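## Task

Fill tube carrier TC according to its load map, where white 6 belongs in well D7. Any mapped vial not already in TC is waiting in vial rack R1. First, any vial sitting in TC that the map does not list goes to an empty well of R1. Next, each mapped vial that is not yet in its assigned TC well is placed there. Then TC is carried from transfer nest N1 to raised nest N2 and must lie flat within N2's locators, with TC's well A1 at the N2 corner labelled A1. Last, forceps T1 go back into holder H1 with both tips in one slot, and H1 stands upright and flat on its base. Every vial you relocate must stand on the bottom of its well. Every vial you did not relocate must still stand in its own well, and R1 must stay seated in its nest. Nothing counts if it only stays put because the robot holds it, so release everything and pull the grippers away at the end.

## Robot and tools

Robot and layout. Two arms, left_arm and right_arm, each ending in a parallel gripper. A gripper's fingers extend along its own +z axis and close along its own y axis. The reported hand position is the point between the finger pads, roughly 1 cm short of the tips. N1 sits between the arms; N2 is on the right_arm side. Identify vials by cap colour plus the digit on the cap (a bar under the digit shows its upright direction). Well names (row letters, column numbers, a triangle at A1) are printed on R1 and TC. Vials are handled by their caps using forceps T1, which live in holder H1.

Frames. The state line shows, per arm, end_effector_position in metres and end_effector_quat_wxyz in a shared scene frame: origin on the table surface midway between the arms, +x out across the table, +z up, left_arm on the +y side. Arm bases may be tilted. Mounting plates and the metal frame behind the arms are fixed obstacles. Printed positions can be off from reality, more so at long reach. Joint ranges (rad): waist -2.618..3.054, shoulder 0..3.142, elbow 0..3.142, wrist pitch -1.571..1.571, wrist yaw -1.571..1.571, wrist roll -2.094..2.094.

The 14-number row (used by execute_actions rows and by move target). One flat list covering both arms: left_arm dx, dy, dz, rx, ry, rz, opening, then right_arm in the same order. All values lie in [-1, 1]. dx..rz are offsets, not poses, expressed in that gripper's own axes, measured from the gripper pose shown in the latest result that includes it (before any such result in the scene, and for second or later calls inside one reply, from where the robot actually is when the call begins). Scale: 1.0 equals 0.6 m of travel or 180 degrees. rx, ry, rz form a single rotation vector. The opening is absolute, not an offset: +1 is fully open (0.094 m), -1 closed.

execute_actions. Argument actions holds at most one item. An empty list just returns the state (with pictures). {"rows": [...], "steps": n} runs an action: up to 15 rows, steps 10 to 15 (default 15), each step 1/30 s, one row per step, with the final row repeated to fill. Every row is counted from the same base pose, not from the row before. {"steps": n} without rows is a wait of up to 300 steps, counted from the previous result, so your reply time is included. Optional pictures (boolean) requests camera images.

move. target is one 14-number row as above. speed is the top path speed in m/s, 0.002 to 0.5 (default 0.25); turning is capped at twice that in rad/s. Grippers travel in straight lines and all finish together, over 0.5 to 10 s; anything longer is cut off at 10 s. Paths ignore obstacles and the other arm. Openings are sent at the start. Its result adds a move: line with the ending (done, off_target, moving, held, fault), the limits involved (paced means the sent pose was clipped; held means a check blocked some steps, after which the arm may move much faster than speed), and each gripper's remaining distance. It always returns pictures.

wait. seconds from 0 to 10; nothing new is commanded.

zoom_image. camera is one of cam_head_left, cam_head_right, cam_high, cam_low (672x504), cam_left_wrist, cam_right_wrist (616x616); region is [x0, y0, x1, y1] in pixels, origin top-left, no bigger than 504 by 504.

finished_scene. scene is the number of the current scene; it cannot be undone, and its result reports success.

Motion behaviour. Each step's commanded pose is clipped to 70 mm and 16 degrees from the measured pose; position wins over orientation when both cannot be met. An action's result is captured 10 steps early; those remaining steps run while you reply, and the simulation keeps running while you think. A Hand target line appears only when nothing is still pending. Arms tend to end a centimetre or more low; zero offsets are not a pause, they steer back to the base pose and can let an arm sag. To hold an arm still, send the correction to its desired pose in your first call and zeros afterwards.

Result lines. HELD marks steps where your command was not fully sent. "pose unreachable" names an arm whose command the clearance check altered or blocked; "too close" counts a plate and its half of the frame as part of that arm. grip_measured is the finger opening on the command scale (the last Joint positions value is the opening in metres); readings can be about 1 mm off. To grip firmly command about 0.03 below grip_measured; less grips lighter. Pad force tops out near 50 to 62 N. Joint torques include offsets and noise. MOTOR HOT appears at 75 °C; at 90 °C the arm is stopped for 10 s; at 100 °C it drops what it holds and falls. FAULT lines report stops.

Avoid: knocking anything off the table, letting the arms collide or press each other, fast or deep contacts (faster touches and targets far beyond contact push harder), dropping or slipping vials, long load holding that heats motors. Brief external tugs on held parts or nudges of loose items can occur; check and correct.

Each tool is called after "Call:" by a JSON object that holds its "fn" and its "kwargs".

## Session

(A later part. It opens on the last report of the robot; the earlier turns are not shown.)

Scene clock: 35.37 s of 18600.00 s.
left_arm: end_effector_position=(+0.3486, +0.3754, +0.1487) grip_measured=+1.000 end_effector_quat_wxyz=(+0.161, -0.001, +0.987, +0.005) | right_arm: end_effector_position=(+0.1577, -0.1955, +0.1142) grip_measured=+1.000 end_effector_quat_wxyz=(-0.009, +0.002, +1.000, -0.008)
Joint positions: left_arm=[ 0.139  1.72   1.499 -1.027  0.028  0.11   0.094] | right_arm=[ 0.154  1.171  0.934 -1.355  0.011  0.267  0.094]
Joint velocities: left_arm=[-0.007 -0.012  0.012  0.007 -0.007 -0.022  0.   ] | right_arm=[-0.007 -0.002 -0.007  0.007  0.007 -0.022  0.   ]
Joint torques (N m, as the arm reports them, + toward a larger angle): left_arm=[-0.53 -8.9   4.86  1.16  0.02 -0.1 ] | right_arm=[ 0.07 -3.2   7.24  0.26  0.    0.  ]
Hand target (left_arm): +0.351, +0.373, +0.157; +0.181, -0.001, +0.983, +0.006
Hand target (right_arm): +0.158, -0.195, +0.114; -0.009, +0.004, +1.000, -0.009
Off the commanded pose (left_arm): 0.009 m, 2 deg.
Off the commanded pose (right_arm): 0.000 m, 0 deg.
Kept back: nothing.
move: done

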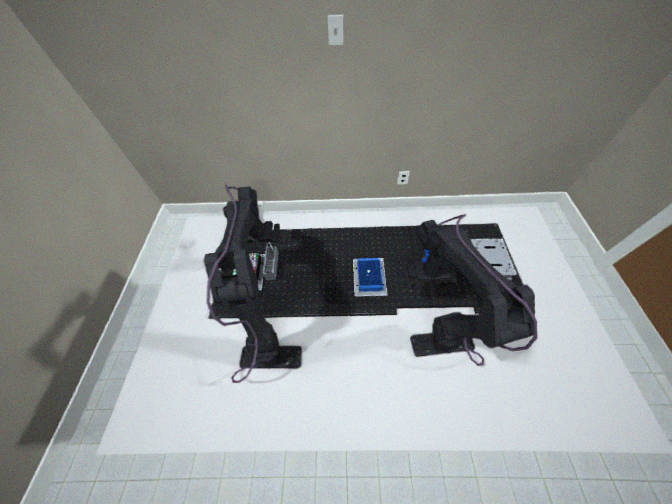

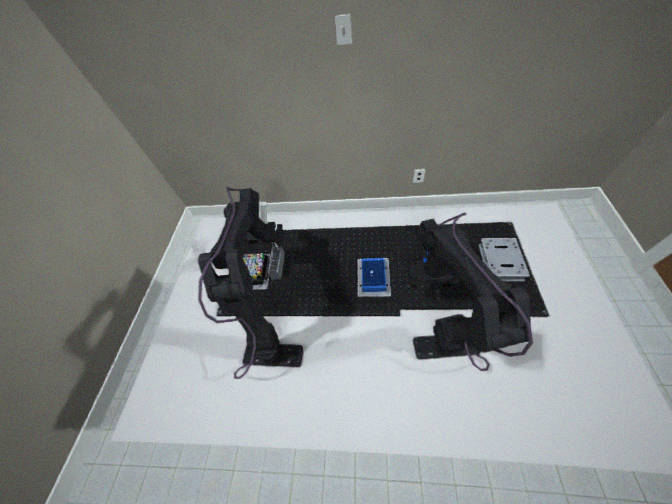

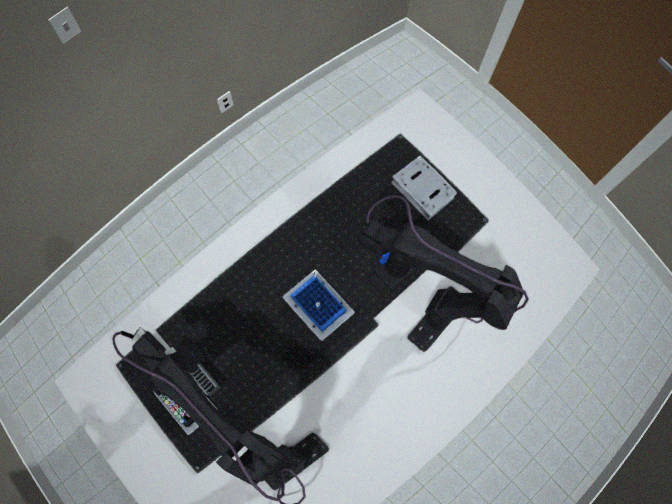

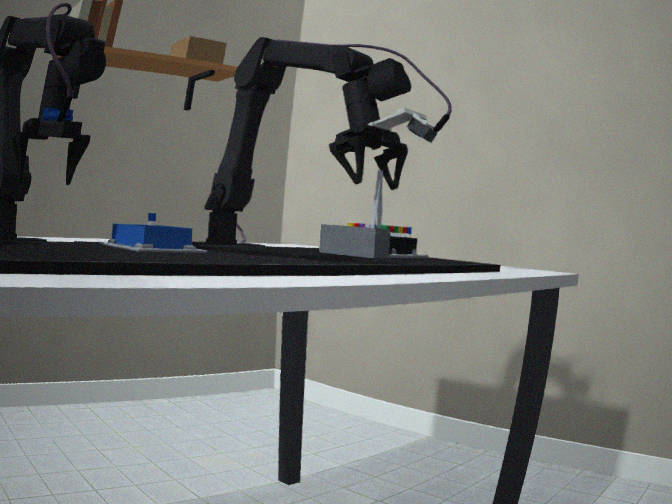

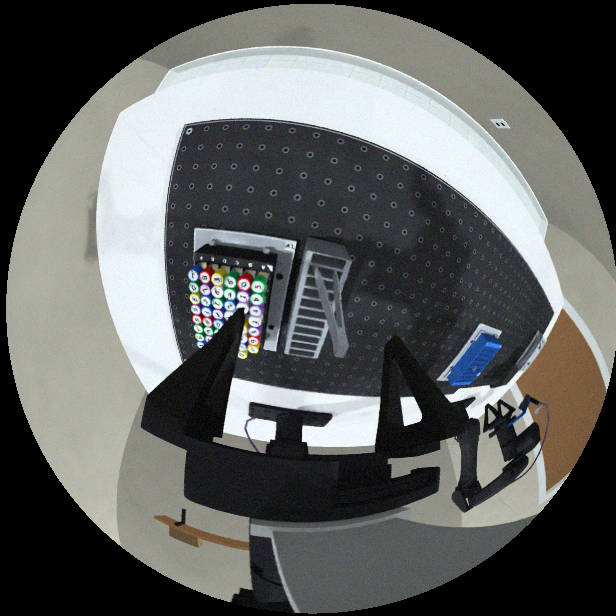

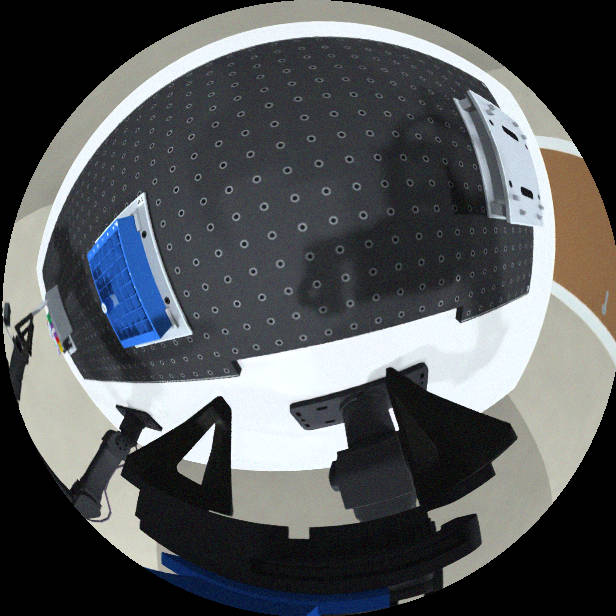

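Call:
{"fn": "move", "kwargs": {"target": [0.0085, -0.0133, 0.057, 0, -0.012, 0, -0.2, 0, 0, 0, 0, 0, 0, 1], "speed": 0.05}}

Scene clock: 41.07 s of 18600.00 s.
left_arm: end_effector_position=(+0.3516, +0.3691, +0.1141) grip_measured=-0.198 end_effector_quat_wxyz=(+0.170, -0.001, +0.985, +0.003) | right_arm: end_effector_position=(+0.1577, -0.1955, +0.1142) grip_measured=+1.000 end_effector_quat_wxyz=(-0.009, +0.002, +1.000, -0.008)
Joint positions: left_arm=[ 0.122  1.72   1.355 -0.866  0.028  0.093  0.038] | right_arm=[ 0.154  1.171  0.934 -1.355  0.011  0.267  0.094]
Joint velocities: left_arm=[ 0.007  0.002 -0.022 -0.007 -0.007 -0.154  0.   ] | right_arm=[-0.012  0.002 -0.002  0.066  0.022  0.051  0.   ]
Joint torques (N m, as the arm reports them, + toward a larger angle): left_arm=[-0.58 -7.31  4.97  1.18 -0.01 -0.09] | right_arm=[ 0.1  -3.23  7.21  0.26  0.   -0.03]
Hand target (left_arm): +0.355, +0.367, +0.115; +0.179, -0.001, +0.984, +0.005
Hand target (right_arm): +0.158, -0.195, +0.114; -0.009, +0.002, +1.000, -0.008
Off the commanded pose (left_arm): 0.003 m, 1 deg.
Off the commanded pose (right_arm): 0.000 m, 0 deg.
Kept back: nothing.
After step 90, 1.47 s passed at rest.
move: done

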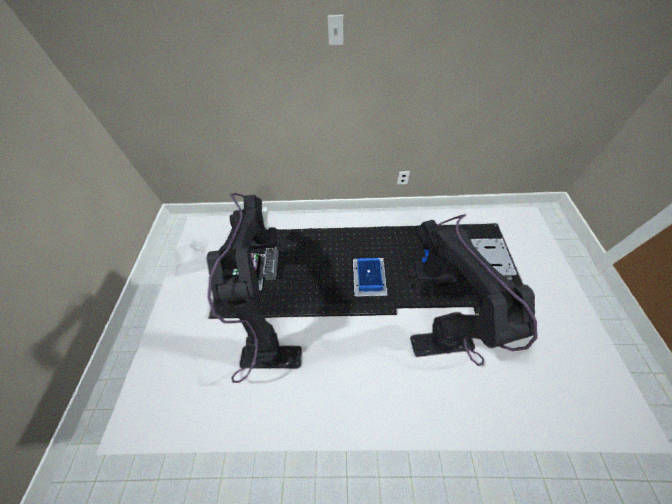

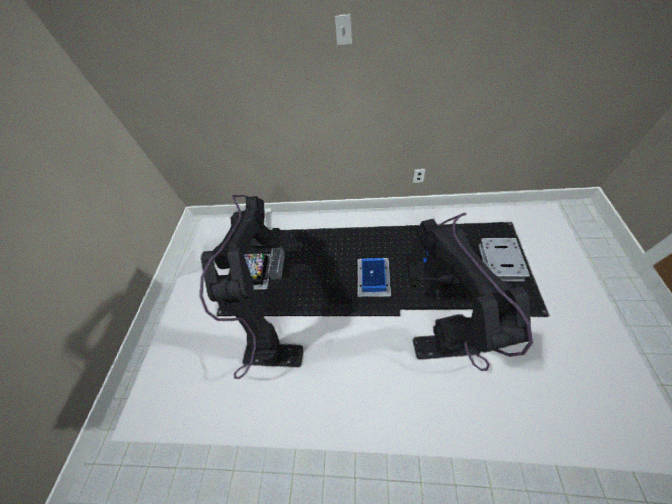

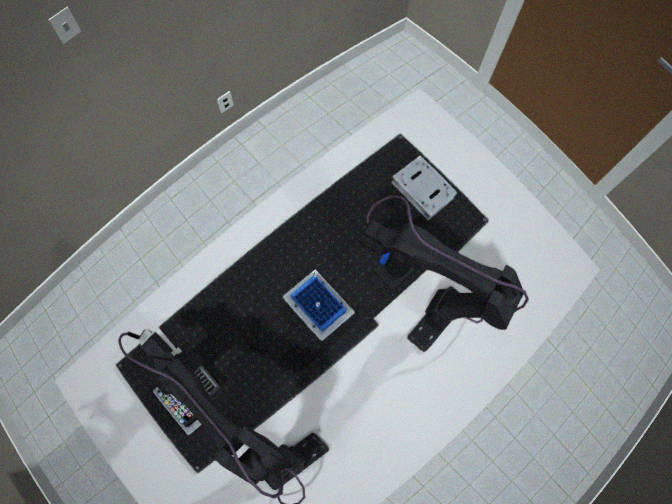

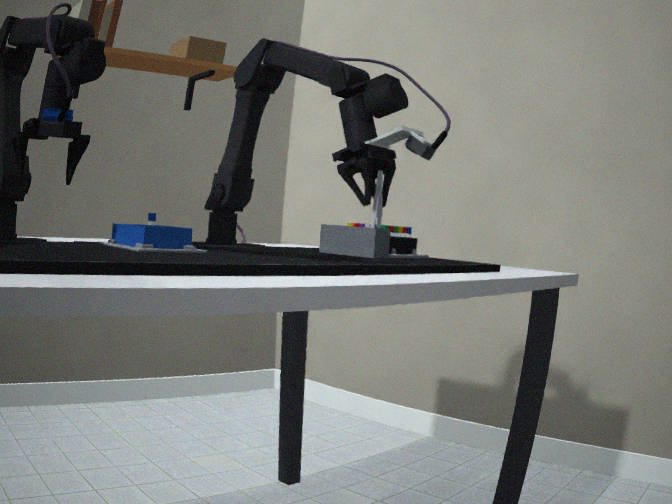

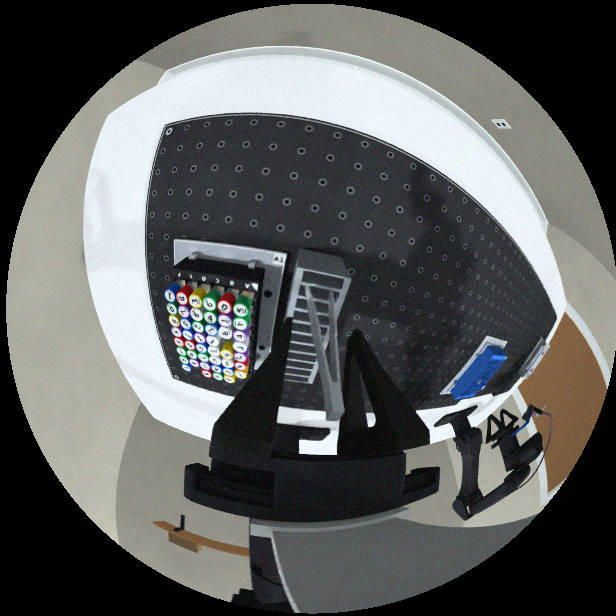

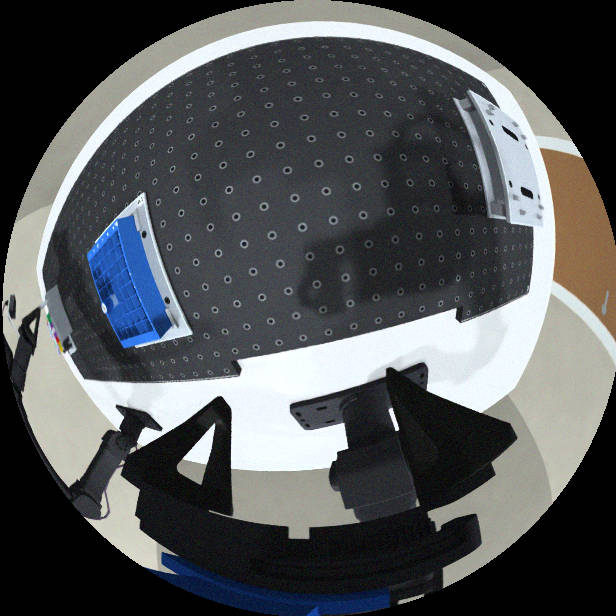

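Call:
{"fn": "zoom_image", "kwargs": {"camera": "cam_left_wrist", "region": [240, 240, 420, 470]}}

Call:
{"fn": "zoom_image", "kwargs": {"camera": "cam_low", "region": [320, 130, 440, 250]}}

Call:
{"fn": "zoom_image", "kwargs": {"camera": "cam_right_wrist", "region": [0, 270, 100, 400]}}

Region (240, 240, 420, 470) of cam_left_wrist's 616x616 image, scaled by 2.191, with more detail than that image has; it fills the left 394 columns of this view, and the rest is white.

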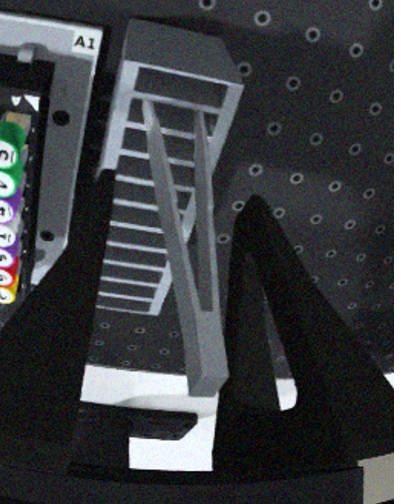

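Region (320, 130, 440, 250) of cam_low's 672x504 image, scaled by 4.200, with more detail than that image has.

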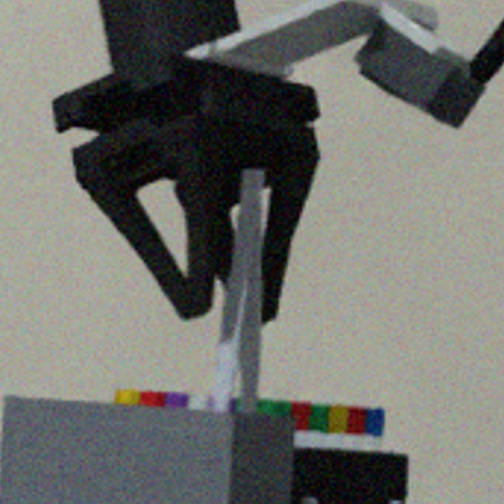

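Region (0, 270, 100, 400) of cam_right_wrist's 616x616 image, scaled by 3.877, with more detail than that image has; it fills the left 388 columns of this view, and the rest is white.

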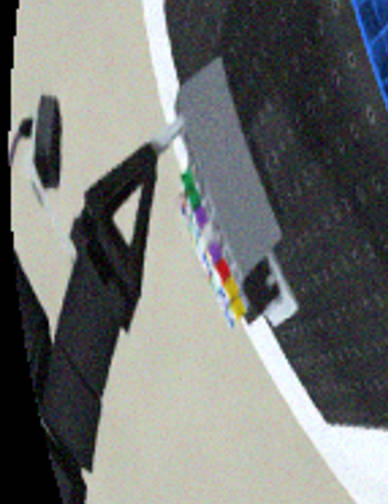

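Call:
{"fn": "move", "kwargs": {"target": [0.0, 0, 0.014, 0, -0.006, 0, -0.5, 0, 0, 0, 0, 0, 0, 1], "speed": 0.03}}

Call:
{"fn": "zoom_image", "kwargs": {"camera": "cam_left_wrist", "region": [240, 240, 420, 470]}}

Call:
{"fn": "zoom_image", "kwargs": {"camera": "cam_low", "region": [320, 130, 440, 250]}}

Scene clock: 44.43 s of 18600.00 s.
left_arm: end_effector_position=(+0.3508, +0.3690, +0.1072) grip_measured=-0.498 end_effector_quat_wxyz=(+0.170, -0.001, +0.985, +0.003) | right_arm: end_effector_position=(+0.1577, -0.1955, +0.1142) grip_measured=+1.000 end_effector_quat_wxyz=(-0.009, +0.002, +1.000, -0.008)
Joint positions: left_arm=[ 0.122  1.72   1.327 -0.837  0.028  0.093  0.024] | right_arm=[ 0.154  1.171  0.934 -1.355  0.011  0.267  0.094]
Joint velocities: left_arm=[-0.012 -0.002  0.007  0.022  0.007 -0.007  0.001] | right_arm=[-0.002 -0.017 -0.022 -0.007 -0.037  0.007  0.   ]
Joint torques (N m, as the arm reports them, + toward a larger angle): left_arm=[ 0.04 -6.85  4.92  1.18  0.07 -0.03] | right_arm=[ 0.07 -3.25  7.2   0.27  0.01 -0.03]
Hand target (left_arm): +0.354, +0.369, +0.106; +0.179, -0.001, +0.984, +0.003
Hand target (right_arm): +0.158, -0.195, +0.114; -0.009, +0.002, +1.000, -0.008
Off the commanded pose (left_arm): 0.004 m, 1 deg.
Off the commanded pose (right_arm): 0.000 m, 0 deg.
Kept back: nothing.
move: done

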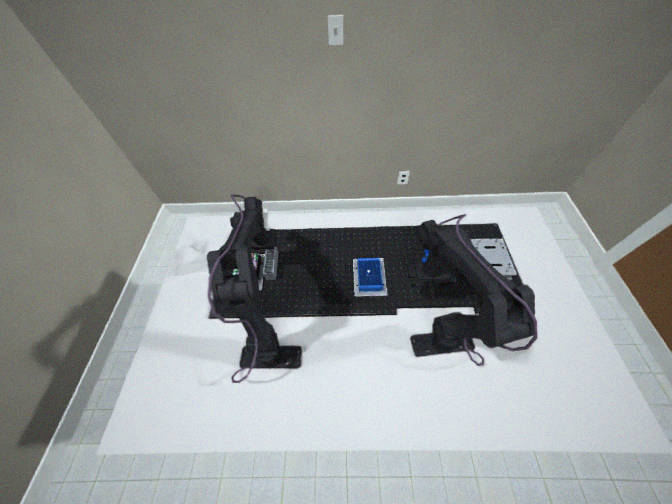

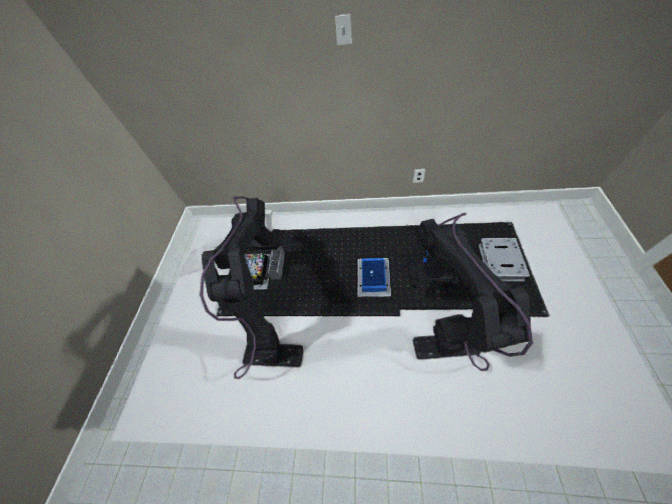

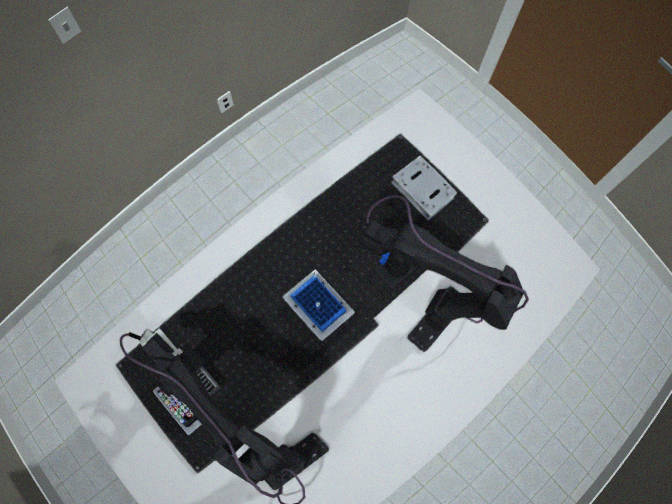

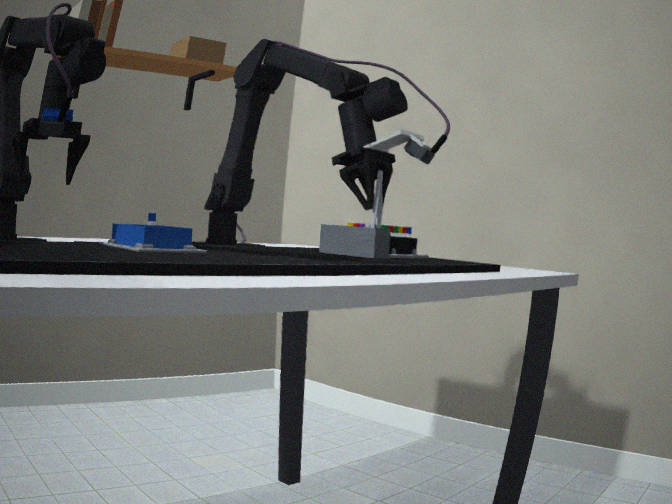

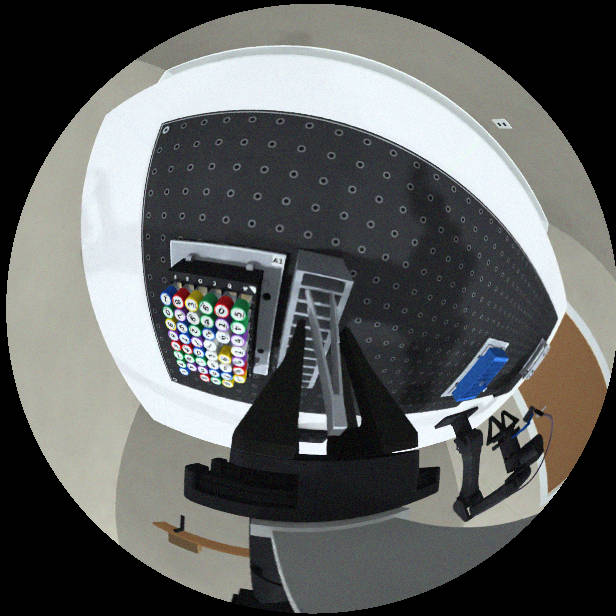

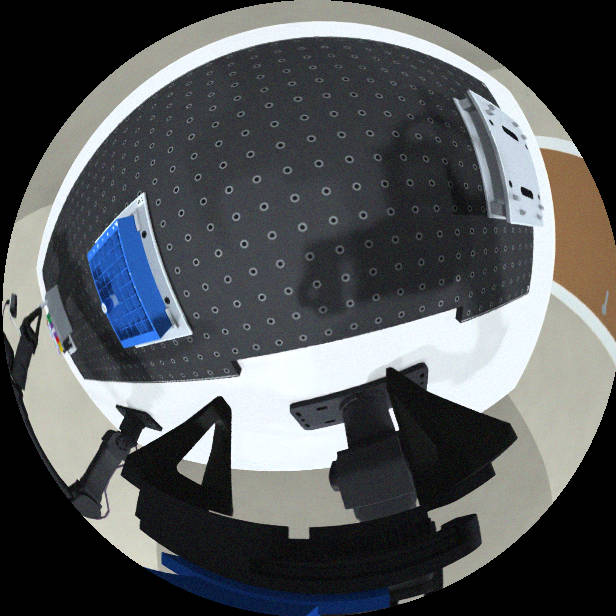

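Region (240, 240, 420, 470) of cam_left_wrist's 616x616 image, scaled by 2.191, with more detail than that image has; it fills the left 394 columns of this view, and the rest is white.

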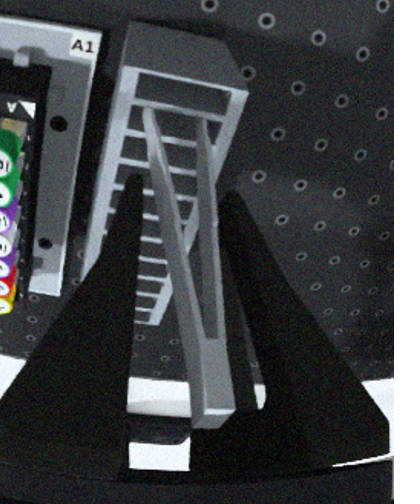

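Region (320, 130, 440, 250) of cam_low's 672x504 image, scaled by 4.200, with more detail than that image has.

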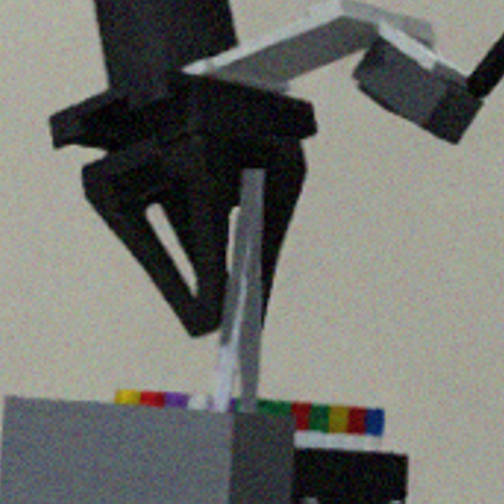

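Call:
{"fn": "move", "kwargs": {"target": [-0.0115, 0, 0.003, 0, -0.006, 0, -0.55, 0, 0, 0, 0, 0, 0, 1], "speed": 0.02}}

Call:
{"fn": "zoom_image", "kwargs": {"camera": "cam_low", "region": [320, 130, 440, 250]}}

Call:
{"fn": "zoom_image", "kwargs": {"camera": "cam_right_wrist", "region": [0, 280, 70, 370]}}

Scene clock: 46.03 s of 18600.00 s.
left_arm: end_effector_position=(+0.3519, +0.3691, +0.1076) grip_measured=-0.548 end_effector_quat_wxyz=(+0.172, -0.001, +0.985, +0.003) | right_arm: end_effector_position=(+0.1577, -0.1955, +0.1142) grip_measured=+1.000 end_effector_quat_wxyz=(-0.009, +0.002, +1.000, -0.008)
Joint positions: left_arm=[ 0.122  1.72   1.327 -0.832  0.028  0.093  0.021] | right_arm=[ 0.154  1.171  0.934 -1.355  0.011  0.267  0.094]
Joint velocities: left_arm=[-0.022 -0.007 -0.012 -0.022 -0.051  0.066 -0.001] | right_arm=[ 0.007  0.012 -0.007  0.022 -0.007 -0.022  0.   ]
Joint torques (N m, as the arm reports them, + toward a larger angle): left_arm=[-0.08 -6.13  6.46  1.12  0.05 -0.03] | right_arm=[ 0.06 -3.22  7.14  0.26  0.01 -0.03]
Hand target (left_arm): +0.358, +0.369, +0.108; +0.179, -0.001, +0.984, +0.003
Hand target (right_arm): +0.158, -0.195, +0.114; -0.009, +0.002, +1.000, -0.008
Off the commanded pose (left_arm): 0.006 m, 1 deg.
Off the commanded pose (right_arm): 0.000 m, 0 deg.
Kept back: nothing.
move: done

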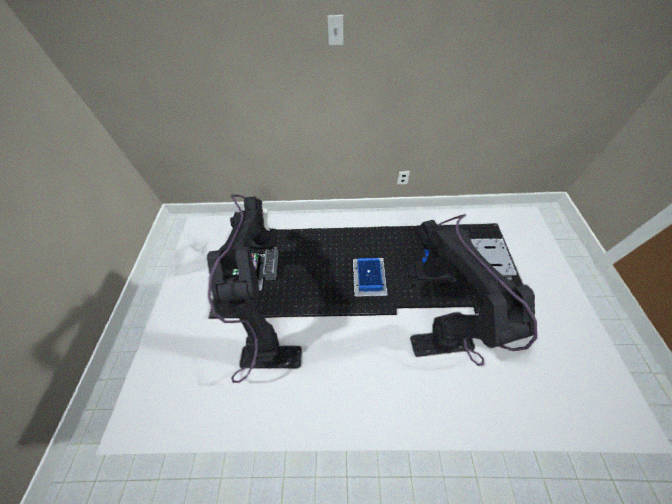

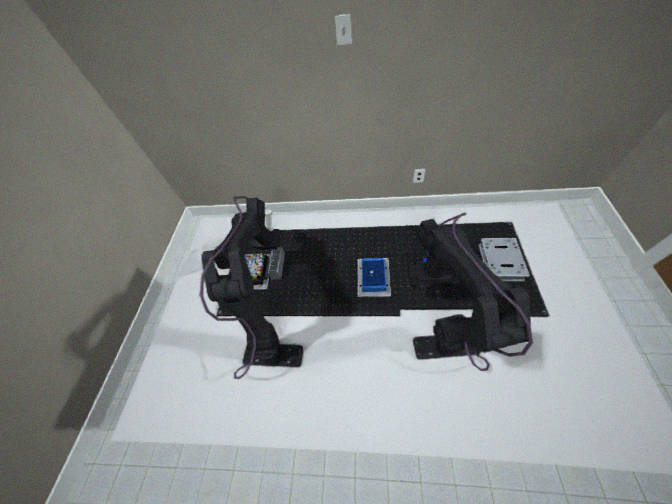

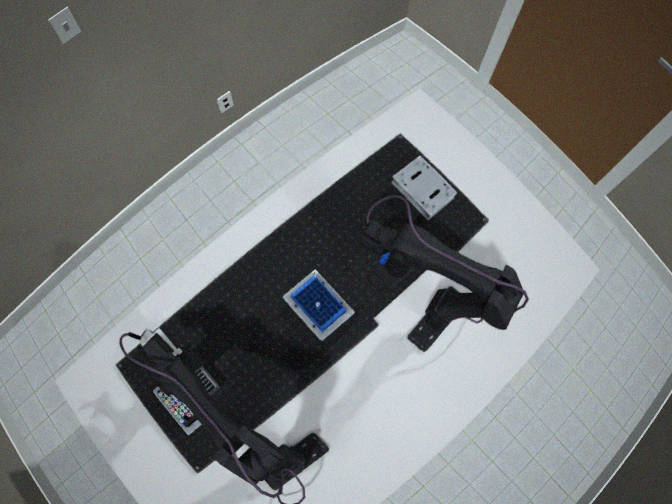

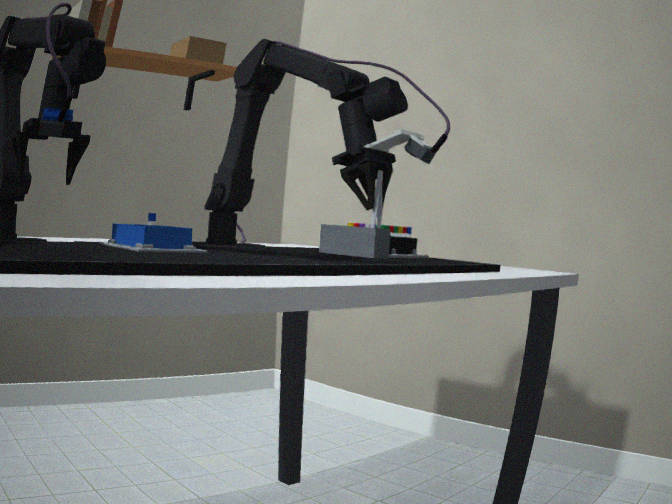

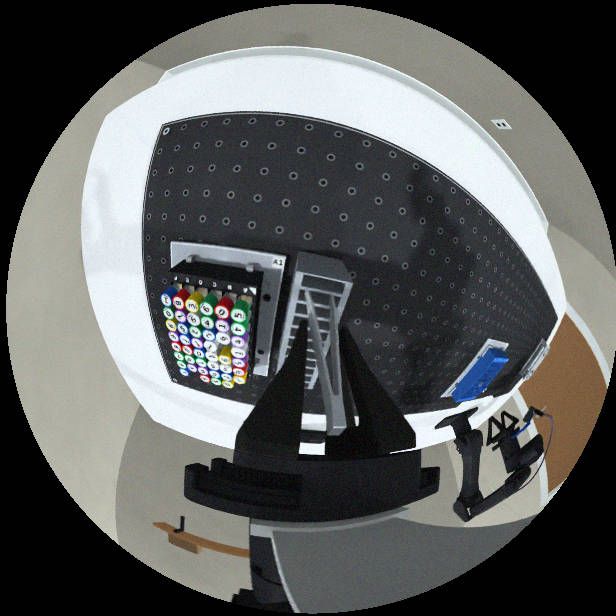

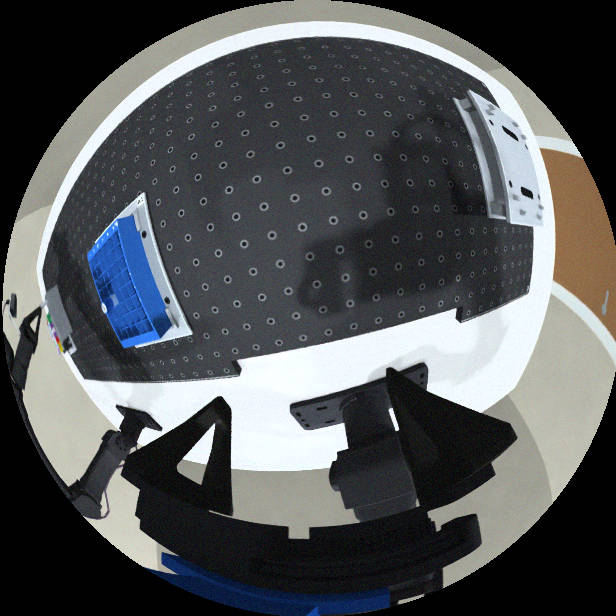

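Region (320, 130, 440, 250) of cam_low's 672x504 image, scaled by 4.200, with more detail than that image has.

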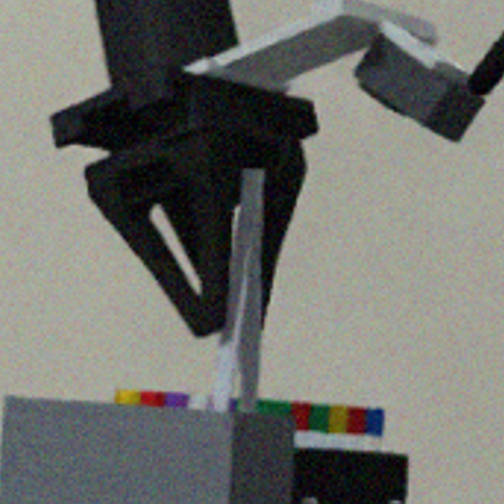

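Region (0, 280, 70, 370) of cam_right_wrist's 616x616 image, scaled by 5.600, with more detail than that image has.

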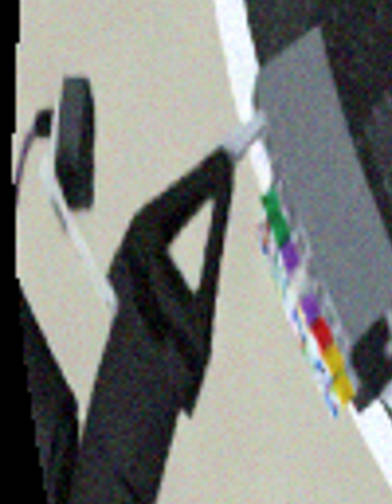

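Call:
{"fn": "move", "kwargs": {"target": [-0.0116, 0, -0.003, 0, -0.0086, 0, -0.6, 0, 0, 0, 0, 0, 0, 1], "speed": 0.02}}

Call:
{"fn": "zoom_image", "kwargs": {"camera": "cam_low", "region": [320, 130, 440, 250]}}

Call:
{"fn": "zoom_image", "kwargs": {"camera": "cam_left_wrist", "region": [240, 240, 420, 470]}}

Scene clock: 48.60 s of 18600.00 s.
left_arm: end_effector_position=(+0.3519, +0.3691, +0.1076) grip_measured=-0.598 end_effector_quat_wxyz=(+0.172, -0.001, +0.985, +0.003) | right_arm: end_effector_position=(+0.1577, -0.1955, +0.1142) grip_measured=+1.000 end_effector_quat_wxyz=(-0.009, +0.002, +1.000, -0.008)
Joint positions: left_arm=[ 0.122  1.72   1.327 -0.832  0.028  0.093  0.019] | right_arm=[ 0.154  1.171  0.934 -1.355  0.011  0.267  0.094]
Joint velocities: left_arm=[-0.007  0.017  0.002  0.007 -0.007 -0.037 -0.001] | right_arm=[-0.002 -0.007 -0.012 -0.007 -0.007  0.007  0.   ]
Joint torques (N m, as the arm reports them, + toward a larger angle): left_arm=[-0.08 -7.02  6.15  1.18  0.06 -0.02] | right_arm=[ 0.05 -3.22  7.18  0.27  0.   -0.03]
Hand target (left_arm): +0.358, +0.369, +0.112; +0.186, -0.001, +0.983, +0.003
Hand target (right_arm): +0.158, -0.195, +0.114; -0.009, +0.002, +1.000, -0.008
Off the commanded pose (left_arm): 0.007 m, 2 deg.
Off the commanded pose (right_arm): 0.000 m, 0 deg.
Kept back: nothing.
move: done

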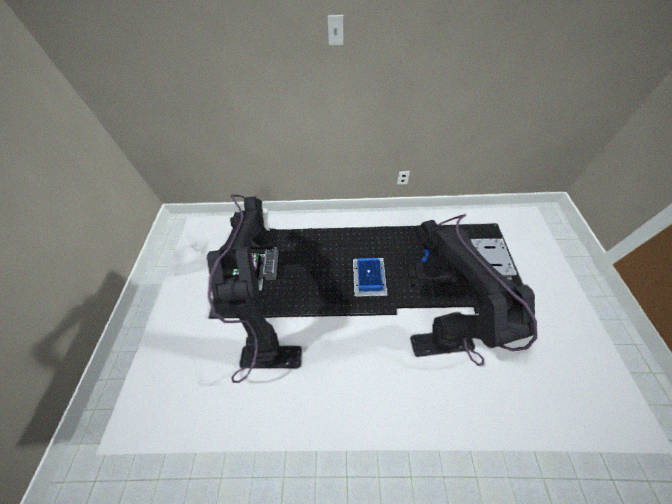

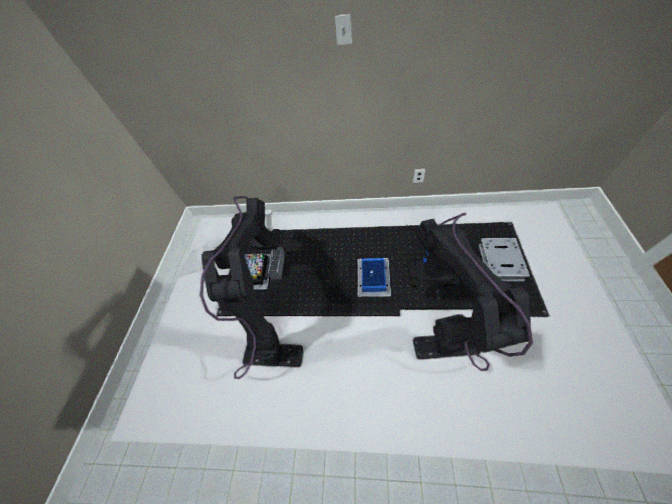

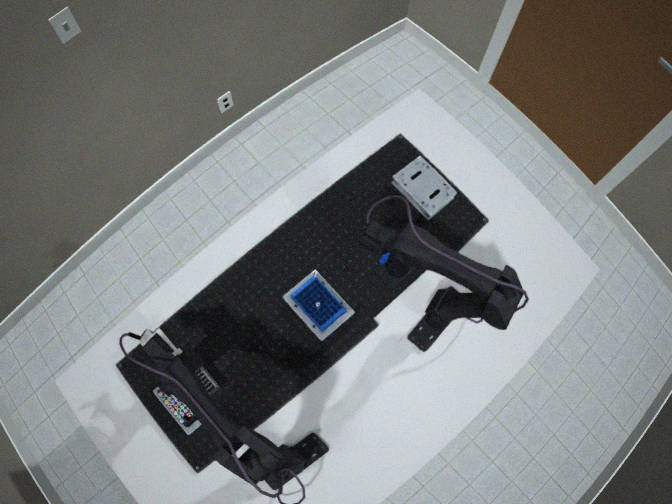

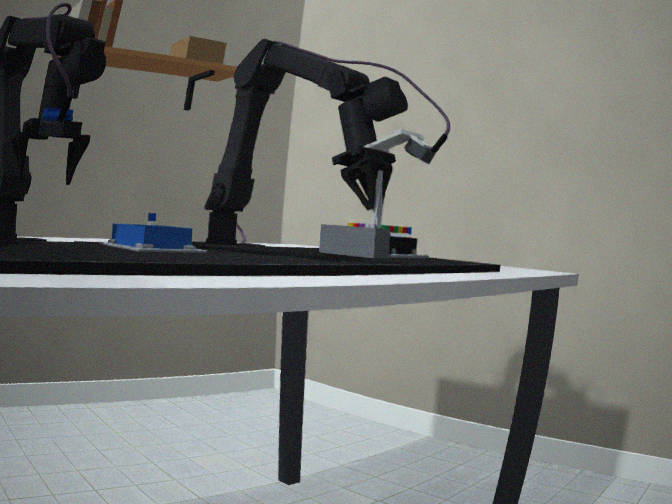

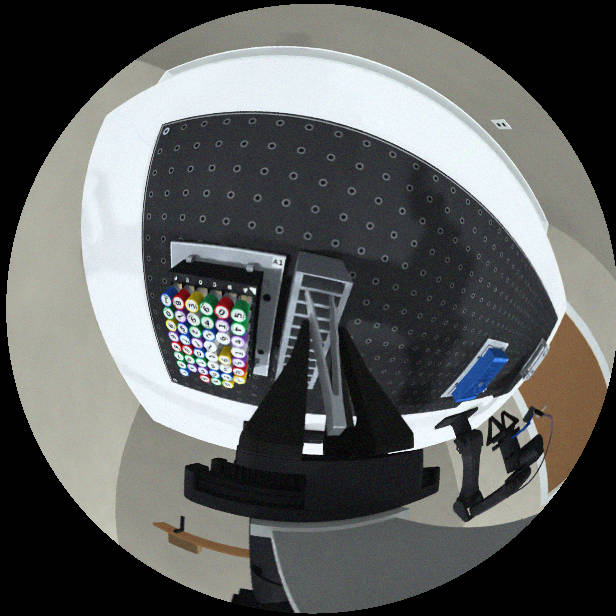

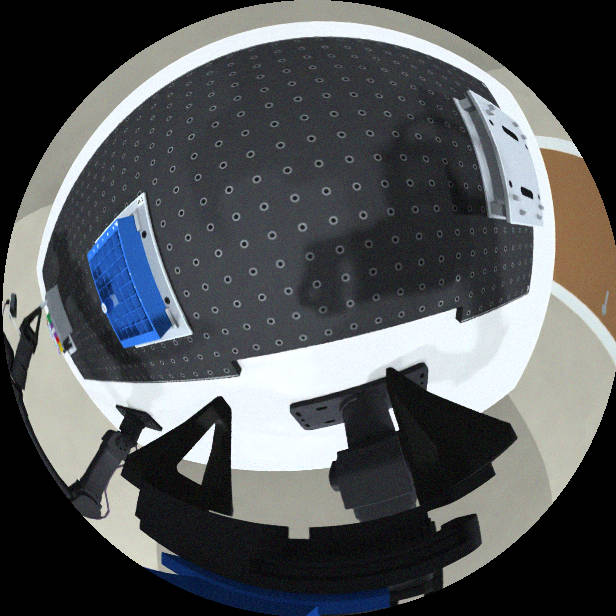

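Region (320, 130, 440, 250) of cam_low's 672x504 image, scaled by 4.200, with more detail than that image has.

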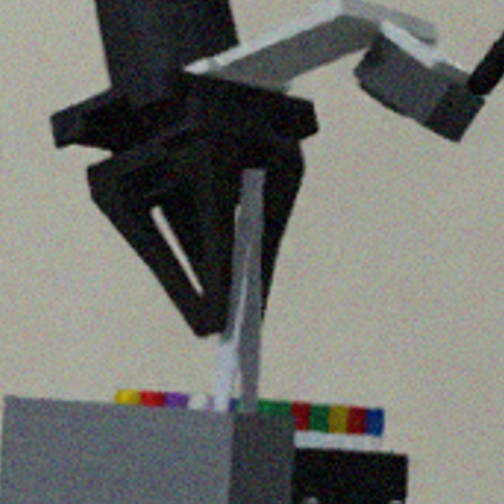

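Region (240, 240, 420, 470) of cam_left_wrist's 616x616 image, scaled by 2.191, with more detail than that image has; it fills the left 394 columns of this view, and the rest is white.

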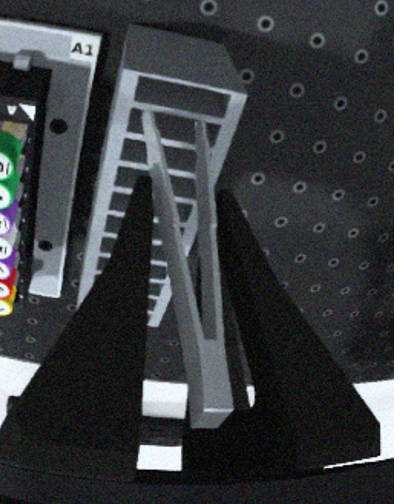

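Call:
{"fn": "execute_actions", "kwargs": {"actions": [{"rows": [[-0.012, 0, -0.003, 0, -0.009, 0, -0.6, 0, 0, 0, 0, 0, 0, 1],[-0.014, 0, -0.003, 0, -0.0105, 0, -0.6, 0, 0, 0, 0, 0, 0, 1],[-0.016, 0, -0.003, 0, -0.012, 0, -0.6, 0, 0, 0, 0, 0, 0, 1],[-0.0183, 0, -0.003, 0, -0.0137, 0, -0.6, 0, 0, 0, 0, 0, 0, 1]], "steps": 15}]}}

Call:
{"fn": "execute_actions", "kwargs": {"actions": [{"steps": 15}], "pictures": false}}

Scene clock: 49.77 s of 18600.00 s.
left_arm: end_effector_position=(+0.3529, +0.3692, +0.1080) grip_measured=-0.598 end_effector_quat_wxyz=(+0.175, -0.001, +0.985, +0.003) | right_arm: end_effector_position=(+0.1577, -0.1955, +0.1142) grip_measured=+1.000 end_effector_quat_wxyz=(-0.009, +0.002, +1.000, -0.008)
Joint positions: left_arm=[ 0.122  1.72   1.327 -0.828  0.028  0.093  0.019] | right_arm=[ 0.154  1.171  0.934 -1.355  0.011  0.267  0.094]
Joint velocities: left_arm=[ 0.002  0.017 -0.002  0.095 -0.007  0.022 -0.002] | right_arm=[-0.007 -0.007 -0.002 -0.022  0.051  0.007  0.   ]
Joint torques (N m, as the arm reports them, + toward a larger angle): left_arm=[-0.05 -7.03  6.19  1.2   0.07 -0.04] | right_arm=[ 0.   -3.19  7.2   0.26  0.01 -0.02]
Steps of this call (steps 1 to 30: nothing new was sent; steps 31 to 35: the first 5 steps of this action). Readings (end_effector_position):
31: left_arm (+0.3519, +0.3691, +0.1076) | right_arm (+0.1577, -0.1955, +0.1142)
32: left_arm (+0.3520, +0.3691, +0.1076) | right_arm (+0.1577, -0.1955, +0.1142)
34: left_arm (+0.3525, +0.3692, +0.1078) | right_arm (+0.1577, -0.1955, +0.1142)
35: the state above

Scene clock: 50.27 s of 18600.00 s.
left_arm: end_effector_position=(+0.3549, +0.3694, +0.1087) grip_measured=-0.598 end_effector_quat_wxyz=(+0.179, -0.001, +0.984, +0.004) | right_arm: end_effector_position=(+0.1577, -0.1955, +0.1142) grip_measured=+1.000 end_effector_quat_wxyz=(-0.009, +0.002, +1.000, -0.008)
Joint positions: left_arm=[ 0.122  1.72   1.327 -0.819  0.028  0.093  0.019] | right_arm=[ 0.154  1.171  0.934 -1.355  0.011  0.267  0.094]
Joint velocities: left_arm=[-0.022 -0.002 -0.007  0.022 -0.037  0.066  0.   ] | right_arm=[-0.022  0.002 -0.002  0.051  0.007 -0.051  0.   ]
Joint torques (N m, as the arm reports them, + toward a larger angle): left_arm=[-0.03 -7.06  6.11  1.22  0.07 -0.03] | right_arm=[ 0.07 -3.21  7.18  0.26  0.   -0.02]
Hand target (left_arm): +0.361, +0.369, +0.113; +0.194, -0.001, +0.981, +0.003
Hand target (right_arm): +0.158, -0.195, +0.114; -0.009, +0.002, +1.000, -0.008
Off the commanded pose (left_arm): 0.008 m, 2 deg.
Off the commanded pose (right_arm): 0.000 m, 0 deg.
Kept back: nothing.
Steps of this call (steps 1 to 10: the last 10 steps of your previous action; steps 11 to 15: nothing new was sent). Readings (end_effector_position):
1: left_arm (+0.3534, +0.3693, +0.1081) | right_arm (+0.1577, -0.1955, +0.1142)
2: left_arm (+0.3537, +0.3693, +0.1083) | right_arm (+0.1577, -0.1955, +0.1142)
4: left_arm (+0.3542, +0.3694, +0.1084) | right_arm (+0.1577, -0.1955, +0.1142)
8: left_arm (+0.3546, +0.3694, +0.1086) | right_arm (+0.1577, -0.1955, +0.1142)
15: the state above


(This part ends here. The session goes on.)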